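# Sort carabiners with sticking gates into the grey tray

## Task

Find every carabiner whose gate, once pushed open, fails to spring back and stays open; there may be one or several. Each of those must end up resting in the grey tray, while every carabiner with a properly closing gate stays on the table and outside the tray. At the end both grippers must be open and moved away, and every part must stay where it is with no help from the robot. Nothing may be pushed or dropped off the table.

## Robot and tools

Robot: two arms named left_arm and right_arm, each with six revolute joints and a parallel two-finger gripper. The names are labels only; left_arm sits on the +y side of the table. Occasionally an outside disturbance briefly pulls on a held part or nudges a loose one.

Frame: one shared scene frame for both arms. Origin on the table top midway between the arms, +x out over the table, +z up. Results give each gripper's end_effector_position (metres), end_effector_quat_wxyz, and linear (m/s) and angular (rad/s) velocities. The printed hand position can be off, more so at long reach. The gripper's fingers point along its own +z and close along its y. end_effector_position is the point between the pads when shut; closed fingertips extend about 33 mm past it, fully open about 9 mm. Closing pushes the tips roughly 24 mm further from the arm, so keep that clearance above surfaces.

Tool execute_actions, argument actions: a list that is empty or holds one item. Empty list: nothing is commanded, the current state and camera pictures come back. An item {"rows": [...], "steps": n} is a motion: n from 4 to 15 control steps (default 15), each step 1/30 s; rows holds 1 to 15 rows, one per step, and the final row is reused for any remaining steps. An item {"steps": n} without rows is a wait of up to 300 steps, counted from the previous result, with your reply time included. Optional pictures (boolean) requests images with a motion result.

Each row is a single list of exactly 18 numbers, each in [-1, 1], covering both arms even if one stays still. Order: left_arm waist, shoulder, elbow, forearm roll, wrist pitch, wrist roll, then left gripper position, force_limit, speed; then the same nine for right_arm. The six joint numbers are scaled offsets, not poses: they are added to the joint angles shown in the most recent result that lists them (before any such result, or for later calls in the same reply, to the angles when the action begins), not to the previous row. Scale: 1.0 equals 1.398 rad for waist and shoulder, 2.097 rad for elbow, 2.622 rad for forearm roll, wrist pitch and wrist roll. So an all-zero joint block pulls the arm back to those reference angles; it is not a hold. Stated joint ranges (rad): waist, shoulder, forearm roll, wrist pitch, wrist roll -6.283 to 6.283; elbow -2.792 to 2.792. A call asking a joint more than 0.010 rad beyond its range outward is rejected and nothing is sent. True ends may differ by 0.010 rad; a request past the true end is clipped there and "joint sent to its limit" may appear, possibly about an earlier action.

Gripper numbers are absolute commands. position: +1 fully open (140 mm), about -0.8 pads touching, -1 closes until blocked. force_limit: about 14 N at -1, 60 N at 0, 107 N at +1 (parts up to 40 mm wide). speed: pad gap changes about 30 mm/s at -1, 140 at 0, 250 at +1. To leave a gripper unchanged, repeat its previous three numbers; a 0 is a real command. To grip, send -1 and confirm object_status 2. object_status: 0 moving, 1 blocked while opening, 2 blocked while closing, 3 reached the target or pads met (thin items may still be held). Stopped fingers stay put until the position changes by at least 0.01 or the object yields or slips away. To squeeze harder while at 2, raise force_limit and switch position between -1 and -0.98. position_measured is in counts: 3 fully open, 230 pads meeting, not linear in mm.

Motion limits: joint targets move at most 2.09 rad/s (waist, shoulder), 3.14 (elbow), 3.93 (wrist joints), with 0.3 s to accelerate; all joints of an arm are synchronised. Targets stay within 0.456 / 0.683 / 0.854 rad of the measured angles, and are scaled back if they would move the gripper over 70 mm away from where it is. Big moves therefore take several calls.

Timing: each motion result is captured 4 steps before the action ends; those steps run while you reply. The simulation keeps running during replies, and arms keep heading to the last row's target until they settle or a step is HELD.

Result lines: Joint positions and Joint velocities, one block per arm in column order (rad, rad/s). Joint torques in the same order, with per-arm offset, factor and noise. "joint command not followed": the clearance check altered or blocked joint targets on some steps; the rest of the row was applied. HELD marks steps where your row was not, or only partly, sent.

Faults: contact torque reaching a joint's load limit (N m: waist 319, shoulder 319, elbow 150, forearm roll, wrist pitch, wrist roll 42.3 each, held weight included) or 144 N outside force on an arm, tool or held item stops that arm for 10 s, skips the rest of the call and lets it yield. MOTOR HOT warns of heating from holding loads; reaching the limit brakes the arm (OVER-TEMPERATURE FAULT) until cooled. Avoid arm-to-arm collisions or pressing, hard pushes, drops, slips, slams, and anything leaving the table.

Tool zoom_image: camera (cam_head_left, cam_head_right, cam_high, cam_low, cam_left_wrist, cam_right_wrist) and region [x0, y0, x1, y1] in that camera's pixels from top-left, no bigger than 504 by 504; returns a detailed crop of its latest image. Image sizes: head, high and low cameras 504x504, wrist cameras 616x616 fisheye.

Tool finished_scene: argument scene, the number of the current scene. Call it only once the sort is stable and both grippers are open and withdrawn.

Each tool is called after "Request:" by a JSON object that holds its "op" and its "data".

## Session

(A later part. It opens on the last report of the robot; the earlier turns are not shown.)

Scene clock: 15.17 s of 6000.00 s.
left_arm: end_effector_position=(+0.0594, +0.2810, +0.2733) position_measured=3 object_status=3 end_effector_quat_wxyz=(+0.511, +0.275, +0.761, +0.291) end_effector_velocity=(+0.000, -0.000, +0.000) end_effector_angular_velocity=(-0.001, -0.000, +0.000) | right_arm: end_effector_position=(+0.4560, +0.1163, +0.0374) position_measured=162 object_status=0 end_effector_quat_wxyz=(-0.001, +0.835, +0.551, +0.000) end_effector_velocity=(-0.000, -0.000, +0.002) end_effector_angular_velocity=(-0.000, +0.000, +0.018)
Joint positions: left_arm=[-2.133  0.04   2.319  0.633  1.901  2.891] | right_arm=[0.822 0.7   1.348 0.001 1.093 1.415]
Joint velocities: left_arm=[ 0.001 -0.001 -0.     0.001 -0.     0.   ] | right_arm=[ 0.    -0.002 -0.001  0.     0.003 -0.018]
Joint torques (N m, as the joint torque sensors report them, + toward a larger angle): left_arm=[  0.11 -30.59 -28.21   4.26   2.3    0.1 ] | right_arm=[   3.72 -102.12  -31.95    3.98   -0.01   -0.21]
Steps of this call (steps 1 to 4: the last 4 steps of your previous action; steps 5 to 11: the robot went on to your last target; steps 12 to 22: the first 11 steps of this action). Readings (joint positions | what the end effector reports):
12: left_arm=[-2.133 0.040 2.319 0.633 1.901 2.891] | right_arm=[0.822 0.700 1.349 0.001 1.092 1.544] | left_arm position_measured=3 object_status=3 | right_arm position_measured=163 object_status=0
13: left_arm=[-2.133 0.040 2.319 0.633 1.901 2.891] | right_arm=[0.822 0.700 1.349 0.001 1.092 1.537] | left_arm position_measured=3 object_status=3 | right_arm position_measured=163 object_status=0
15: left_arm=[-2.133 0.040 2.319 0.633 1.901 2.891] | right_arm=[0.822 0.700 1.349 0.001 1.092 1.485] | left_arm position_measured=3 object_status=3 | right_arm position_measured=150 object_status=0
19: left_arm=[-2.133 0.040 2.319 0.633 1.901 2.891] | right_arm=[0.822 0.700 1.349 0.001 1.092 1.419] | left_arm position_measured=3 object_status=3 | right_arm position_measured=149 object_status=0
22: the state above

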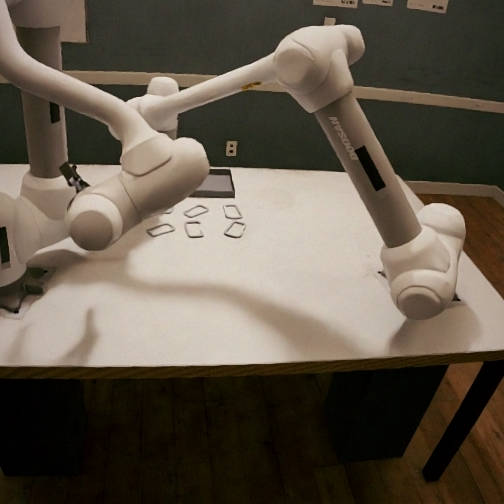

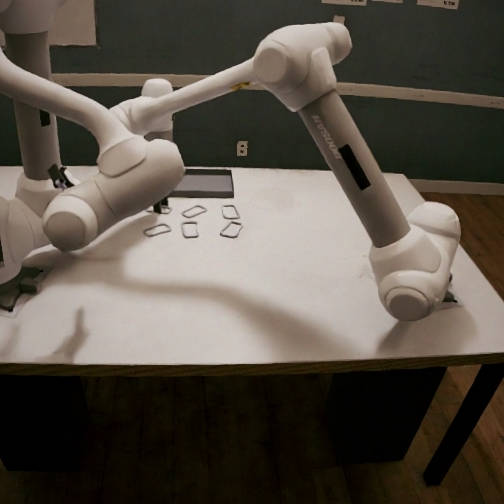

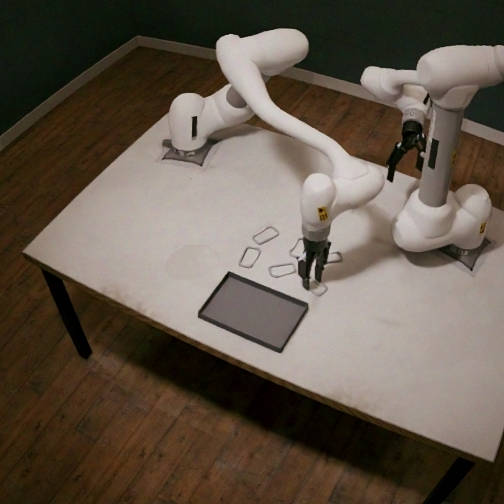

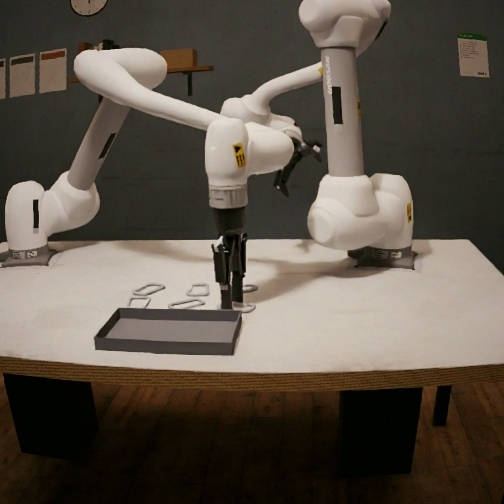

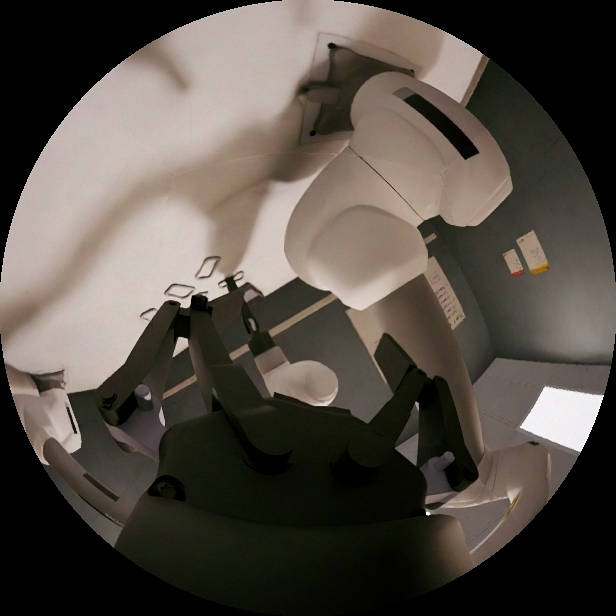

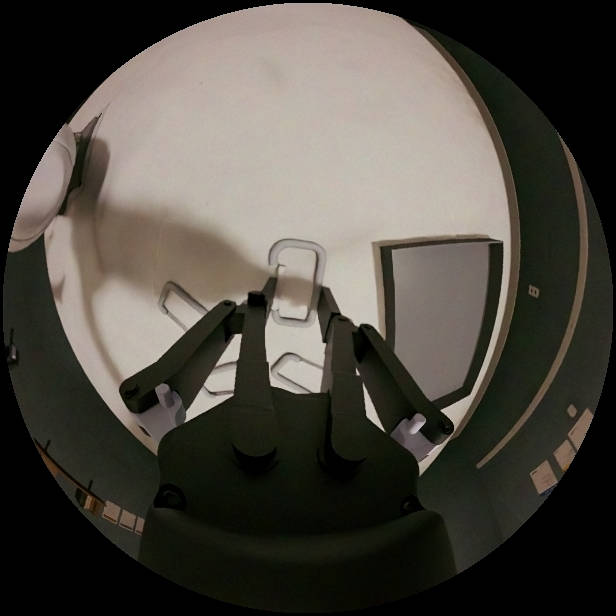

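Request:
{"op": "execute_actions", "data": {"actions": [{"rows":[[0,0,0,0,0,0,1,0,0,0,-0.0006,-0.0004,0,0.0006,0,-0.6,-0.6,-0.3]],"steps":15}], "pictures": true}}

Request:
{"op": "zoom_image", "data": {"camera": "cam_right_wrist", "region": [220, 220, 380, 350]}}

Scene clock: 15.73 s of 6000.00 s.
left_arm: end_effector_position=(+0.0594, +0.2810, +0.2733) position_measured=3 object_status=3 end_effector_quat_wxyz=(+0.511, +0.275, +0.761, +0.291) end_effector_velocity=(-0.001, -0.000, -0.000) end_effector_angular_velocity=(-0.001, -0.001, -0.001) | right_arm: end_effector_position=(+0.4560, +0.1163, +0.0386) position_measured=162 object_status=2 end_effector_quat_wxyz=(-0.001, +0.835, +0.551, +0.000) end_effector_velocity=(-0.000, +0.000, -0.001) end_effector_angular_velocity=(-0.001, -0.000, +0.001)
Joint positions: left_arm=[-2.133  0.04   2.319  0.633  1.901  2.891] | right_arm=[0.822 0.699 1.347 0.001 1.094 1.415]
Joint velocities: left_arm=[-0.002  0.001 -0.    -0.     0.    -0.002] | right_arm=[ 0.001  0.001 -0.    -0.001  0.     0.001]
Joint torques (N m, as the joint torque sensors report them, + toward a larger angle): left_arm=[  0.41 -31.13 -27.57   4.24   2.23   0.06] | right_arm=[   2.69 -106.44  -35.7     4.01   -0.05   -0.44]
Steps of this call (steps 1 to 4: the last 4 steps of your previous action; steps 5 to 6: the robot went on to your last target; steps 7 to 17: the first 11 steps of this action). Readings (joint positions | what the end effector reports):
7: left_arm=[-2.133 0.040 2.319 0.633 1.901 2.891] | right_arm=[0.822 0.700 1.348 0.001 1.093 1.413] | left_arm position_measured=3 object_status=3 | right_arm position_measured=162 object_status=0
8: left_arm=[-2.133 0.040 2.319 0.633 1.901 2.891] | right_arm=[0.822 0.699 1.348 0.001 1.093 1.413] | left_arm position_measured=3 object_status=3 | right_arm position_measured=162 object_status=0
10: left_arm=[-2.133 0.040 2.319 0.633 1.901 2.891] | right_arm=[0.822 0.699 1.348 0.001 1.094 1.414] | left_arm position_measured=3 object_status=3 | right_arm position_measured=162 object_status=0
14: left_arm=[-2.133 0.040 2.319 0.633 1.901 2.891] | right_arm=[0.822 0.699 1.347 0.001 1.094 1.414] | left_arm position_measured=3 object_status=3 | right_arm position_measured=162 object_status=2
17: the state above

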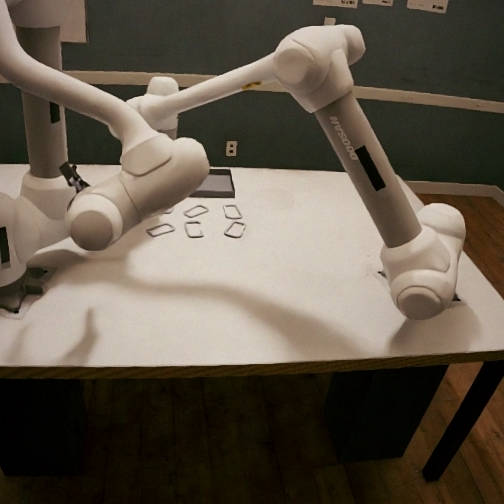

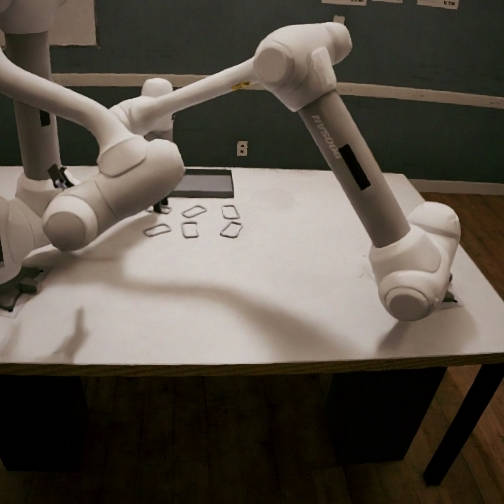

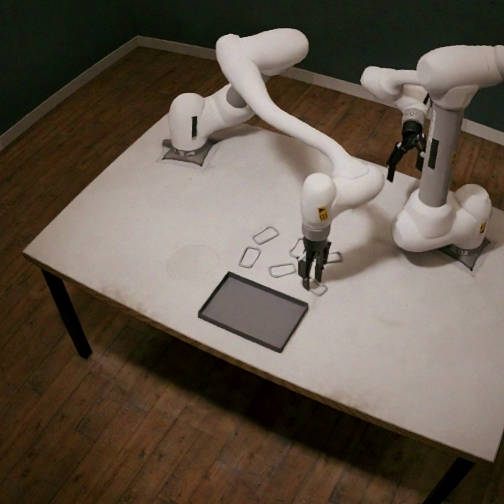

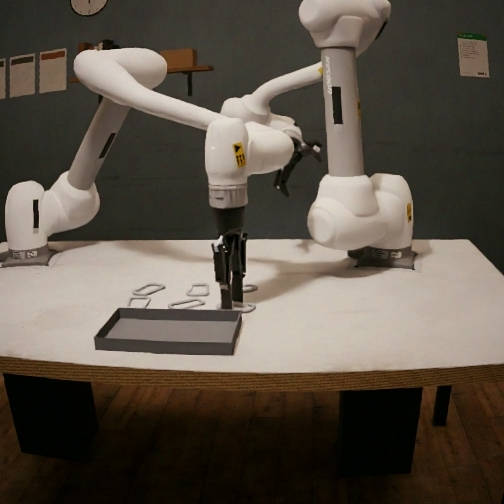

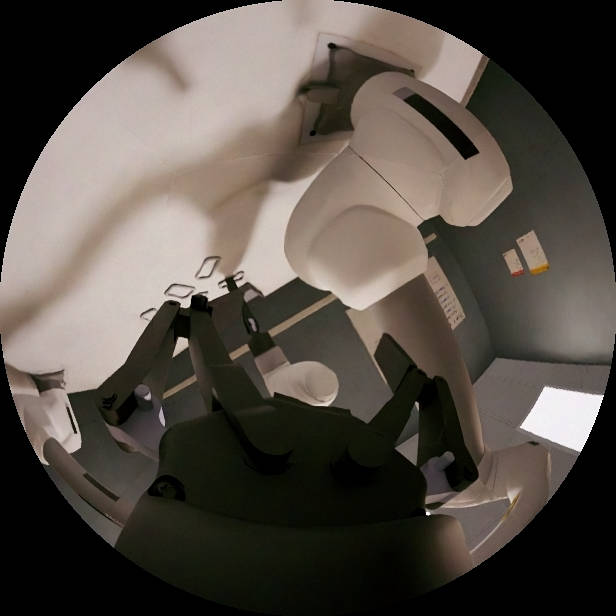

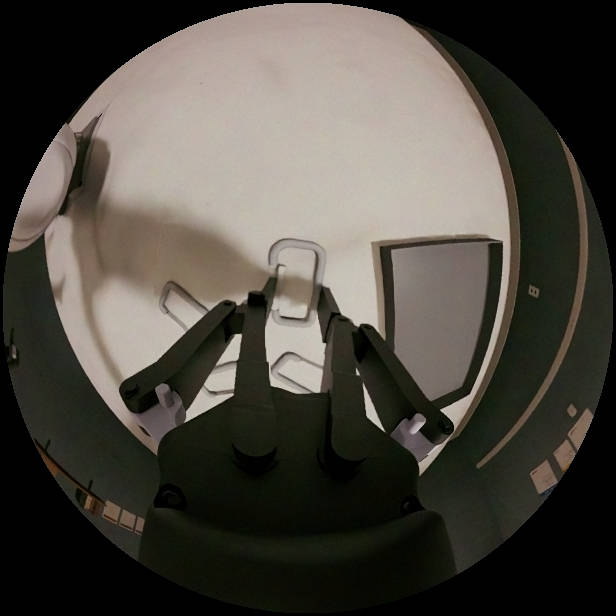

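Region (220, 220, 380, 350) of cam_right_wrist's 616x616 image, scaled by 3.150, with more detail than that image has; it fills the top 410 rows of this view, and the rest is white.

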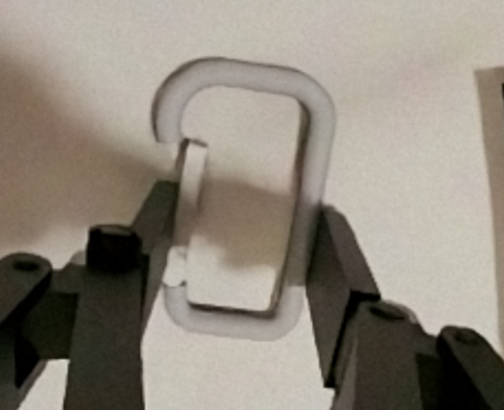

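Request:
{"op": "execute_actions", "data": {"actions": [{"rows":[[0,0,0,0,0,0,1,0,0,0,0,0,0,0,0,-0.3,-0.6,0],[0,0,0,0,0,0,1,0,0,0,0,0,0,0,0,-0.3,-0.6,0],[0,0,0,0,0,0,1,0,0,0,0,0,0,0,0,-0.3,-0.6,0],[0,0,0,0,0,0,1,0,0,0.001,0.0086,-0.0103,0,0.0036,0,-0.3,-0.6,0],[0,0,0,0,0,0,1,0,0,0.001,0.0086,-0.0103,0,0.0036,0,-0.3,-0.6,0],[0,0,0,0,0,0,1,0,0,0.001,0.0086,-0.0103,0,0.0036,0,-0.3,-0.6,0],[0,0,0,0,0,0,1,0,0,0.001,0.0086,-0.0103,0,0.0036,0,-0.3,-0.6,0],[0,0,0,0,0,0,1,0,0,0.001,0.0086,-0.0103,0,0.0036,0,-0.3,-0.6,0],[0,0,0,0,0,0,1,0,0,0.001,0.0086,-0.0103,0,0.0036,0,-0.3,-0.6,0],[0,0,0,0,0,0,1,0,0,0.001,0.0086,-0.0103,0,0.0036,0,-0.6,-0.6,-0.3]],"steps":15}]}}

Request:
{"op": "execute_actions", "data": {"actions": [{"steps":12}], "pictures": true}}

Request:
{"op": "zoom_image", "data": {"camera": "cam_right_wrist", "region": [220, 220, 380, 350]}}

Scene clock: 16.43 s of 6000.00 s.
left_arm: end_effector_position=(+0.0594, +0.2810, +0.2733) position_measured=3 object_status=3 end_effector_quat_wxyz=(+0.511, +0.275, +0.761, +0.291) end_effector_velocity=(-0.000, +0.000, +0.000) end_effector_angular_velocity=(-0.000, +0.001, -0.001) | right_arm: end_effector_position=(+0.4593, +0.1235, +0.0386) position_measured=162 object_status=0 end_effector_quat_wxyz=(-0.001, +0.834, +0.551, +0.000) end_effector_velocity=(+0.001, +0.004, -0.002) end_effector_angular_velocity=(-0.002, +0.001, +0.002)
Joint positions: left_arm=[-2.133  0.04   2.319  0.633  1.901  2.891] | right_arm=[0.823 0.71  1.327 0.001 1.103 1.415]
Joint velocities: left_arm=[-0.001 -0.001 -0.    -0.    -0.     0.   ] | right_arm=[ 0.002  0.009 -0.013 -0.     0.006  0.   ]
Joint torques (N m, as the joint torque sensors report them, + toward a larger angle): left_arm=[ -0.19 -31.42 -27.69   4.36   2.16   0.03] | right_arm=[   4.24 -109.28  -34.65    4.02   -0.09   -0.27]
Steps of this call (steps 1 to 4: the last 4 steps of your previous action; steps 5 to 10: the robot went on to your last target; steps 11 to 21: the first 11 steps of this action). Readings (joint positions | what the end effector reports):
11: left_arm=[-2.133 0.040 2.319 0.633 1.901 2.891] | right_arm=[0.822 0.699 1.347 0.001 1.094 1.415] | left_arm position_measured=3 object_status=3 | right_arm position_measured=162 object_status=0
12: left_arm=[-2.133 0.040 2.319 0.633 1.901 2.891] | right_arm=[0.822 0.699 1.347 0.001 1.094 1.415] | left_arm position_measured=3 object_status=3 | right_arm position_measured=162 object_status=0
14: left_arm=[-2.133 0.040 2.319 0.633 1.901 2.891] | right_arm=[0.822 0.699 1.347 0.001 1.094 1.415] | left_arm position_measured=3 object_status=3 | right_arm position_measured=162 object_status=0
18: left_arm=[-2.133 0.040 2.319 0.633 1.901 2.891] | right_arm=[0.823 0.709 1.330 0.001 1.102 1.415] | left_arm position_measured=3 object_status=3 | right_arm position_measured=162 object_status=2
21: the state above

Scene clock: 16.83 s of 6000.00 s.
left_arm: end_effector_position=(+0.0594, +0.2810, +0.2733) position_measured=3 object_status=3 end_effector_quat_wxyz=(+0.511, +0.275, +0.761, +0.291) end_effector_velocity=(+0.000, +0.000, -0.000) end_effector_angular_velocity=(-0.000, -0.000, +0.001) | right_arm: end_effector_position=(+0.4593, +0.1238, +0.0385) position_measured=162 object_status=2 end_effector_quat_wxyz=(-0.001, +0.834, +0.551, +0.000) end_effector_velocity=(-0.000, +0.001, +0.000) end_effector_angular_velocity=(+0.001, +0.000, +0.000)
Joint positions: left_arm=[-2.133  0.04   2.319  0.633  1.901  2.891] | right_arm=[0.823 0.711 1.326 0.001 1.104 1.415]
Joint velocities: left_arm=[ 0.001  0.001 -0.    -0.    -0.    -0.001] | right_arm=[ 0.     0.    -0.001  0.001  0.     0.   ]
Joint torques (N m, as the joint torque sensors report them, + toward a larger angle): left_arm=[  0.4  -31.22 -27.97   4.35   2.2   -0.05] | right_arm=[   3.9  -106.    -35.42    4.2    -0.24   -0.57]
Kept back: nothing.
Steps of this call (steps 1 to 4: the last 4 steps of your previous action; steps 5 to 12: the robot went on to your last target). Readings (joint positions | what the end effector reports):
1: left_arm=[-2.133 0.040 2.319 0.633 1.901 2.891] | right_arm=[0.823 0.711 1.326 0.001 1.103 1.415] | left_arm position_measured=3 object_status=3 | right_arm position_measured=162 object_status=0
2: left_arm=[-2.133 0.040 2.319 0.633 1.901 2.891] | right_arm=[0.823 0.711 1.326 0.001 1.103 1.415] | left_arm position_measured=3 object_status=3 | right_arm position_measured=162 object_status=0
4: left_arm=[-2.133 0.040 2.319 0.633 1.901 2.891] | right_arm=[0.823 0.711 1.326 0.001 1.104 1.415] | left_arm position_measured=3 object_status=3 | right_arm position_measured=162 object_status=2
8: left_arm=[-2.133 0.040 2.319 0.633 1.901 2.891] | right_arm=[0.823 0.711 1.326 0.001 1.104 1.415] | left_arm position_measured=3 object_status=3 | right_arm position_measured=162 object_status=2
12: the state above

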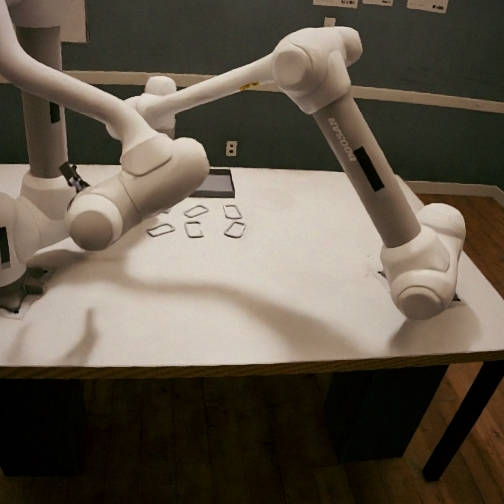

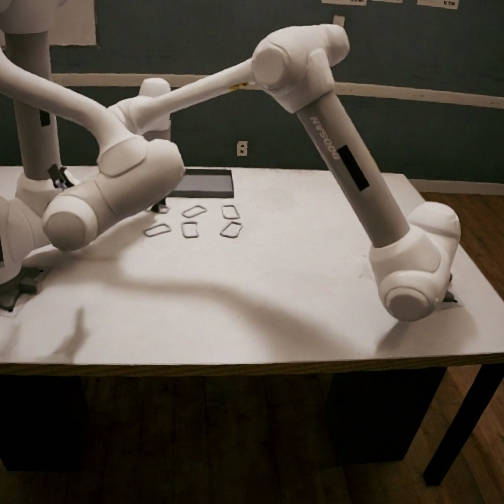

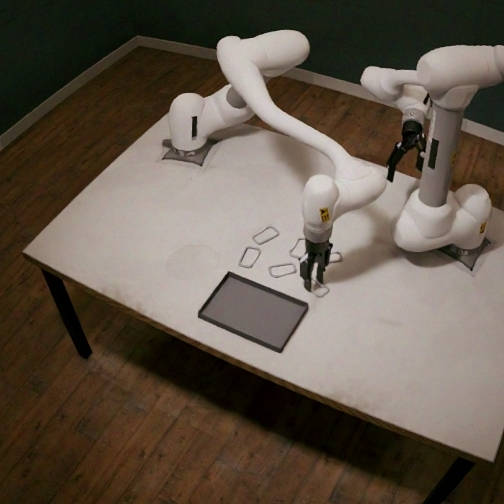

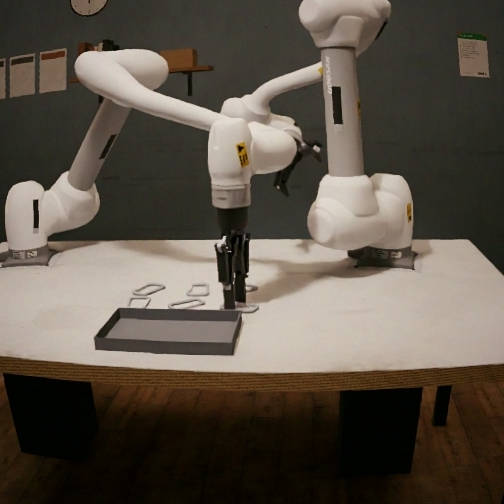

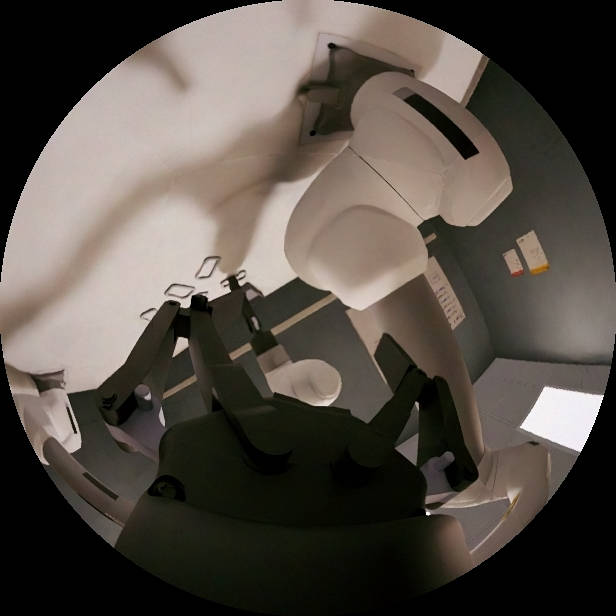

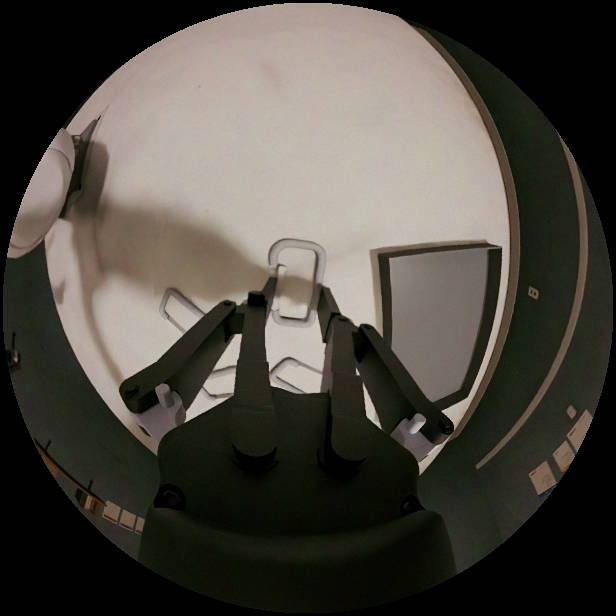

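Region (220, 220, 380, 350) of cam_right_wrist's 616x616 image, scaled by 3.150, with more detail than that image has; it fills the top 410 rows of this view, and the rest is white.

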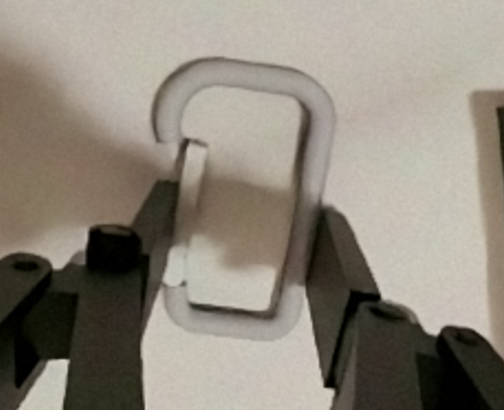

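Request:
{"op": "execute_actions", "data": {"actions": [{"rows":[[0,0,0,0,0,0,1,0,0,0,0,0,0,0,0,-0.1,-0.6,0.3]],"steps":15}], "pictures": true}}

Request:
{"op": "zoom_image", "data": {"camera": "cam_right_wrist", "region": [220, 220, 380, 350]}}

Scene clock: 17.37 s of 6000.00 s.
left_arm: end_effector_position=(+0.0594, +0.2810, +0.2733) position_measured=3 object_status=3 end_effector_quat_wxyz=(+0.511, +0.275, +0.761, +0.291) end_effector_velocity=(+0.000, -0.000, +0.000) end_effector_angular_velocity=(+0.000, -0.000, +0.001) | right_arm: end_effector_position=(+0.4593, +0.1238, +0.0385) position_measured=141 object_status=0 end_effector_quat_wxyz=(-0.001, +0.834, +0.551, +0.000) end_effector_velocity=(-0.000, -0.000, -0.001) end_effector_angular_velocity=(-0.001, +0.001, +0.000)
Joint positions: left_arm=[-2.133  0.04   2.319  0.633  1.901  2.891] | right_arm=[0.823 0.711 1.326 0.001 1.104 1.415]
Joint velocities: left_arm=[ 0.001  0.    -0.     0.    -0.     0.   ] | right_arm=[0.    0.    0.001 0.    0.001 0.   ]
Joint torques (N m, as the joint torque sensors report them, + toward a larger angle): left_arm=[  0.85 -31.09 -27.78   4.32   2.21   0.16] | right_arm=[   2.04 -106.99  -35.57    3.97   -0.12   -0.57]
Steps of this call (steps 1 to 5: the robot went on to your last target; steps 6 to 16: the first 11 steps of this action). Readings (joint positions | what the end effector reports):
6: left_arm=[-2.133 0.040 2.319 0.633 1.901 2.891] | right_arm=[0.823 0.711 1.326 0.001 1.104 1.415] | left_arm position_measured=3 object_status=3 | right_arm position_measured=162 object_status=0
7: left_arm=[-2.133 0.040 2.319 0.633 1.901 2.891] | right_arm=[0.823 0.711 1.326 0.001 1.104 1.415] | left_arm position_measured=3 object_status=3 | right_arm position_measured=162 object_status=0
9: left_arm=[-2.133 0.040 2.319 0.633 1.901 2.891] | right_arm=[0.823 0.711 1.326 0.001 1.104 1.415] | left_arm position_measured=3 object_status=3 | right_arm position_measured=143 object_status=0
13: left_arm=[-2.133 0.040 2.319 0.633 1.901 2.891] | right_arm=[0.823 0.711 1.326 0.001 1.104 1.415] | left_arm position_measured=3 object_status=3 | right_arm position_measured=141 object_status=0
16: the state above

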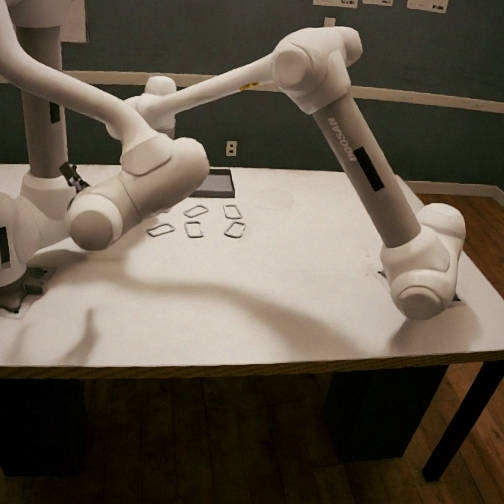

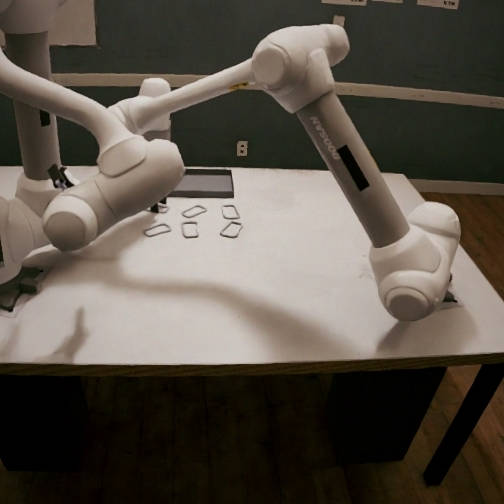

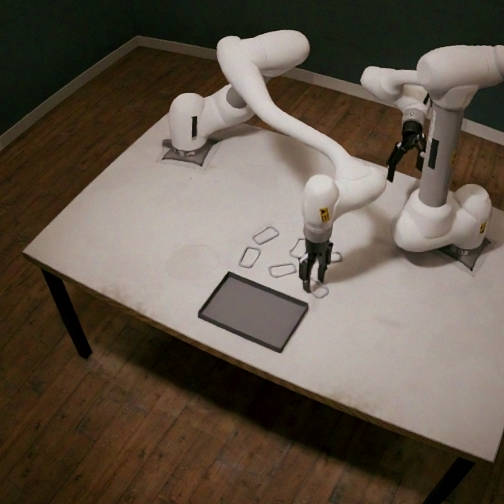

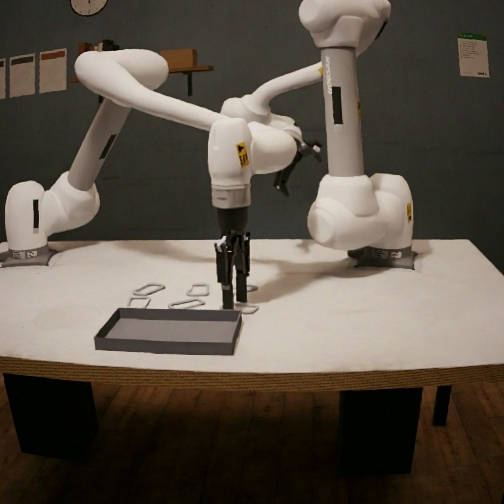

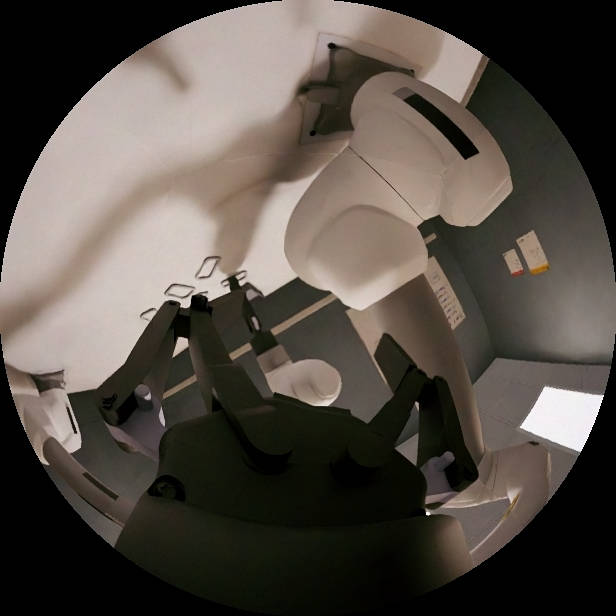

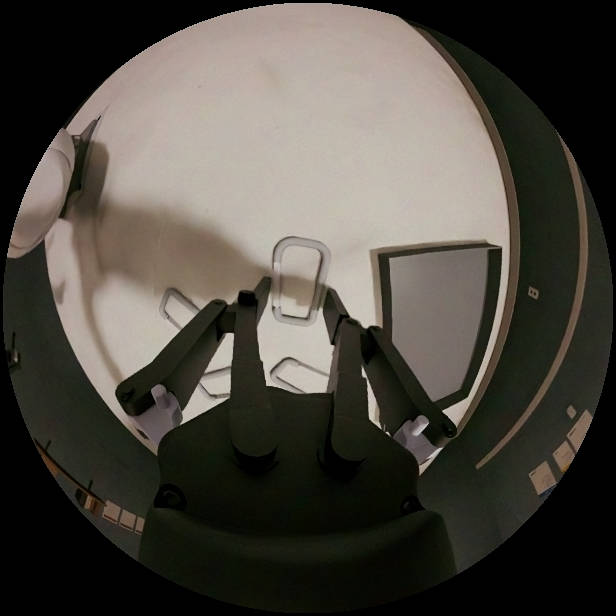

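Region (220, 220, 380, 350) of cam_right_wrist's 616x616 image, scaled by 3.150, with more detail than that image has; it fills the top 410 rows of this view, and the rest is white.

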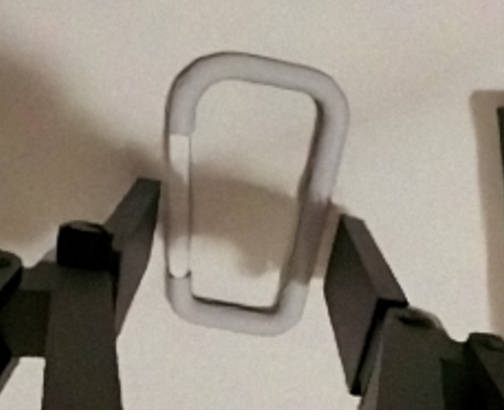

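Request:
{"op": "execute_actions", "data": {"actions": [{"rows":[[0,0,0,0,0,0,1,0,0,0.001,0.0086,-0.0103,0,0.0036,0,-0.62,-0.6,0]],"steps":15}]}}

Request:
{"op": "execute_actions", "data": {"actions": [{"steps":8}], "pictures": true}}

Request:
{"op": "zoom_image", "data": {"camera": "cam_right_wrist", "region": [220, 220, 380, 350]}}

Scene clock: 17.93 s of 6000.00 s.
left_arm: end_effector_position=(+0.0594, +0.2810, +0.2733) position_measured=3 object_status=3 end_effector_quat_wxyz=(+0.511, +0.275, +0.761, +0.291) end_effector_velocity=(+0.000, +0.000, -0.000) end_effector_angular_velocity=(+0.001, -0.000, +0.002) | right_arm: end_effector_position=(+0.4624, +0.1313, +0.0386) position_measured=163 object_status=0 end_effector_quat_wxyz=(-0.001, +0.834, +0.552, +0.000) end_effector_velocity=(+0.000, +0.000, -0.002) end_effector_angular_velocity=(-0.002, +0.001, +0.000)
Joint positions: left_arm=[-2.133  0.04   2.319  0.633  1.901  2.891] | right_arm=[0.825 0.723 1.304 0.001 1.113 1.415]
Joint velocities: left_arm=[ 0.002  0.001 -0.    -0.     0.     0.001] | right_arm=[ 0.     0.004 -0.003 -0.     0.001  0.   ]
Joint torques (N m, as the joint torque sensors report them, + toward a larger angle): left_arm=[ -0.29 -30.74 -27.93   4.39   2.1    0.04] | right_arm=[  4.58 -74.5  -23.46   4.61  -3.38  -0.31]
Steps of this call (steps 1 to 4: the last 4 steps of your previous action; steps 5 to 6: the robot went on to your last target; steps 7 to 17: the first 11 steps of this action). Readings (joint positions | what the end effector reports):
7: left_arm=[-2.133 0.040 2.319 0.633 1.901 2.891] | right_arm=[0.823 0.711 1.326 0.001 1.104 1.415] | left_arm position_measured=3 object_status=3 | right_arm position_measured=141 object_status=0
8: left_arm=[-2.133 0.040 2.319 0.633 1.901 2.891] | right_arm=[0.823 0.713 1.322 0.001 1.105 1.415] | left_arm position_measured=3 object_status=3 | right_arm position_measured=144 object_status=0
10: left_arm=[-2.133 0.040 2.319 0.633 1.901 2.891] | right_arm=[0.824 0.719 1.310 0.001 1.110 1.415] | left_arm position_measured=3 object_status=3 | right_arm position_measured=159 object_status=0
14: left_arm=[-2.133 0.040 2.319 0.633 1.901 2.891] | right_arm=[0.825 0.722 1.305 0.001 1.113 1.415] | left_arm position_measured=3 object_status=3 | right_arm position_measured=163 object_status=0
17: the state above

Scene clock: 18.20 s of 6000.00 s.
left_arm: end_effector_position=(+0.0594, +0.2810, +0.2733) position_measured=3 object_status=3 end_effector_quat_wxyz=(+0.511, +0.275, +0.761, +0.291) end_effector_velocity=(+0.000, +0.000, -0.000) end_effector_angular_velocity=(+0.001, +0.000, +0.002) | right_arm: end_effector_position=(+0.4624, +0.1313, +0.0385) position_measured=163 object_status=2 end_effector_quat_wxyz=(-0.001, +0.834, +0.552, +0.000) end_effector_velocity=(-0.000, -0.000, -0.000) end_effector_angular_velocity=(-0.000, -0.000, +0.000)
Joint positions: left_arm=[-2.133  0.04   2.319  0.633  1.901  2.891] | right_arm=[0.825 0.723 1.304 0.001 1.113 1.415]
Joint velocities: left_arm=[ 0.002  0.     0.    -0.    -0.     0.001] | right_arm=[ 0.    -0.     0.    -0.001 -0.    -0.   ]
Joint torques (N m, as the joint torque sensors report them, + toward a larger angle): left_arm=[ -0.35 -31.44 -27.8    4.32   2.25   0.07] | right_arm=[  3.98 -68.15 -20.87   4.74  -3.93  -0.3 ]
Kept back: nothing.
Steps of this call (steps 1 to 4: the last 4 steps of your previous action; steps 5 to 8: the robot went on to your last target). Readings (joint positions | what the end effector reports):
1: left_arm=[-2.133 0.040 2.319 0.633 1.901 2.891] | right_arm=[0.825 0.723 1.304 0.001 1.113 1.415] | left_arm position_measured=3 object_status=3 | right_arm position_measured=163 object_status=0
2: left_arm=[-2.133 0.040 2.319 0.633 1.901 2.891] | right_arm=[0.825 0.723 1.304 0.001 1.113 1.415] | left_arm position_measured=3 object_status=3 | right_arm position_measured=163 object_status=0
4: left_arm=[-2.133 0.040 2.319 0.633 1.901 2.891] | right_arm=[0.825 0.723 1.304 0.001 1.113 1.415] | left_arm position_measured=3 object_status=3 | right_arm position_measured=163 object_status=2
8: the state above

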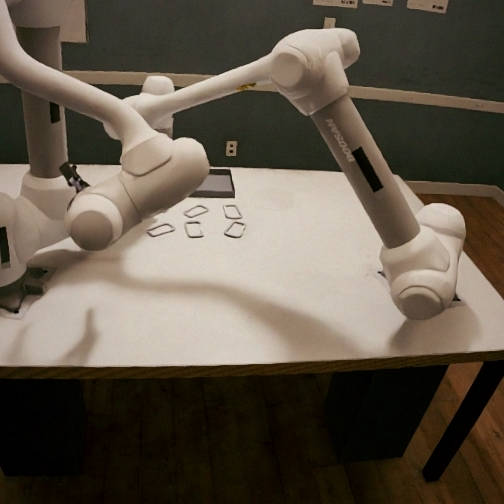

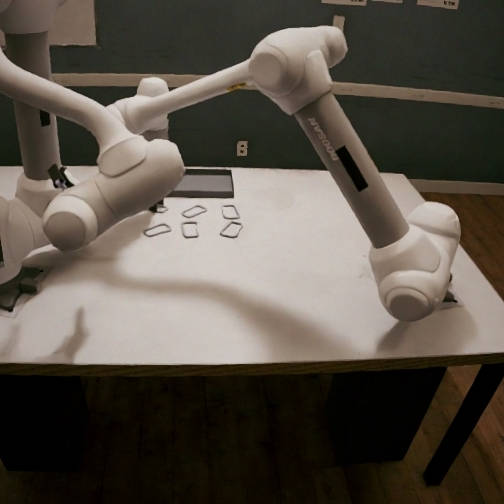

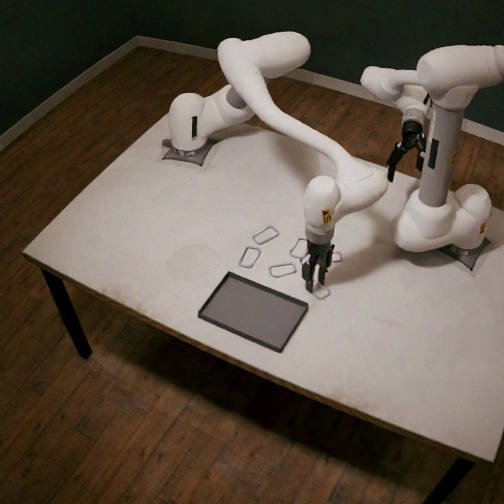

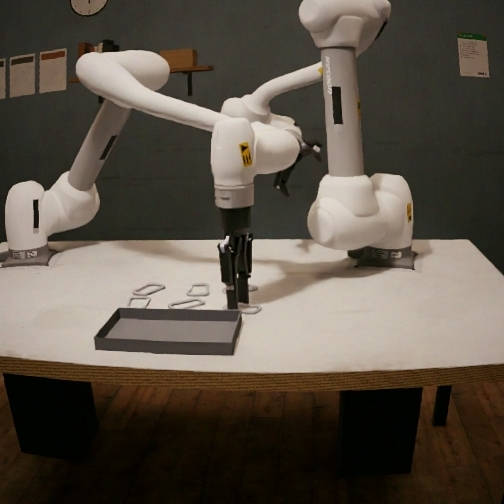

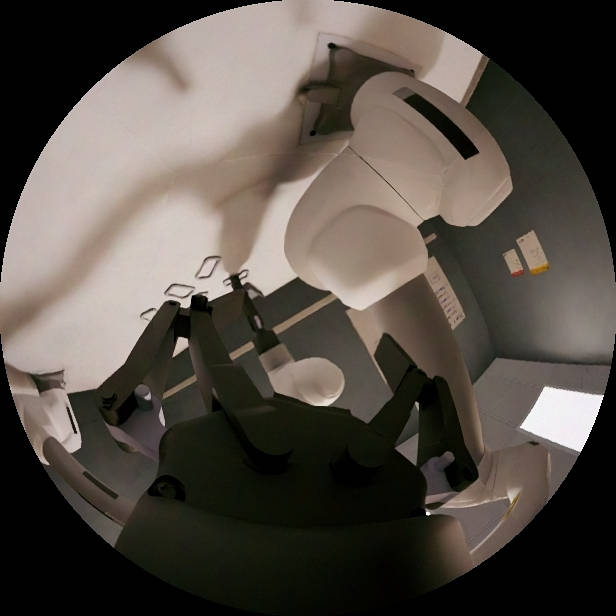

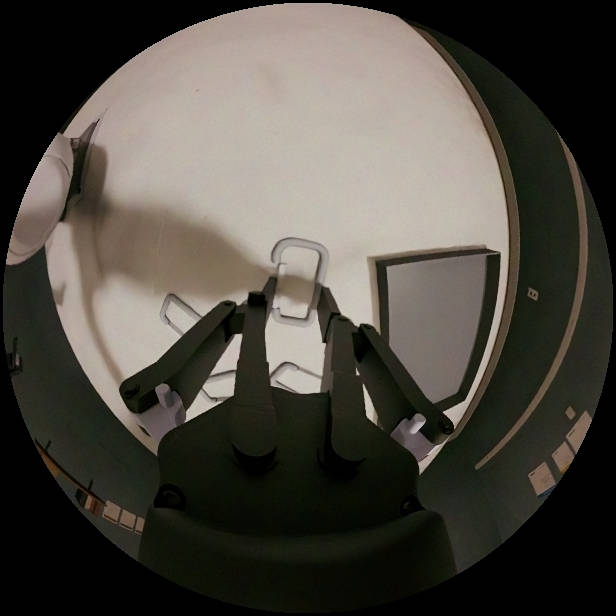

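Region (220, 220, 380, 350) of cam_right_wrist's 616x616 image, scaled by 3.150, with more detail than that image has; it fills the top 410 rows of this view, and the rest is white.

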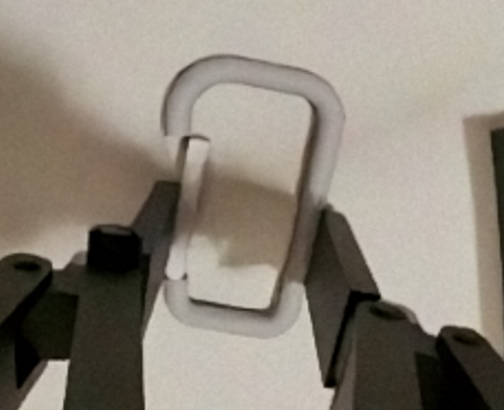

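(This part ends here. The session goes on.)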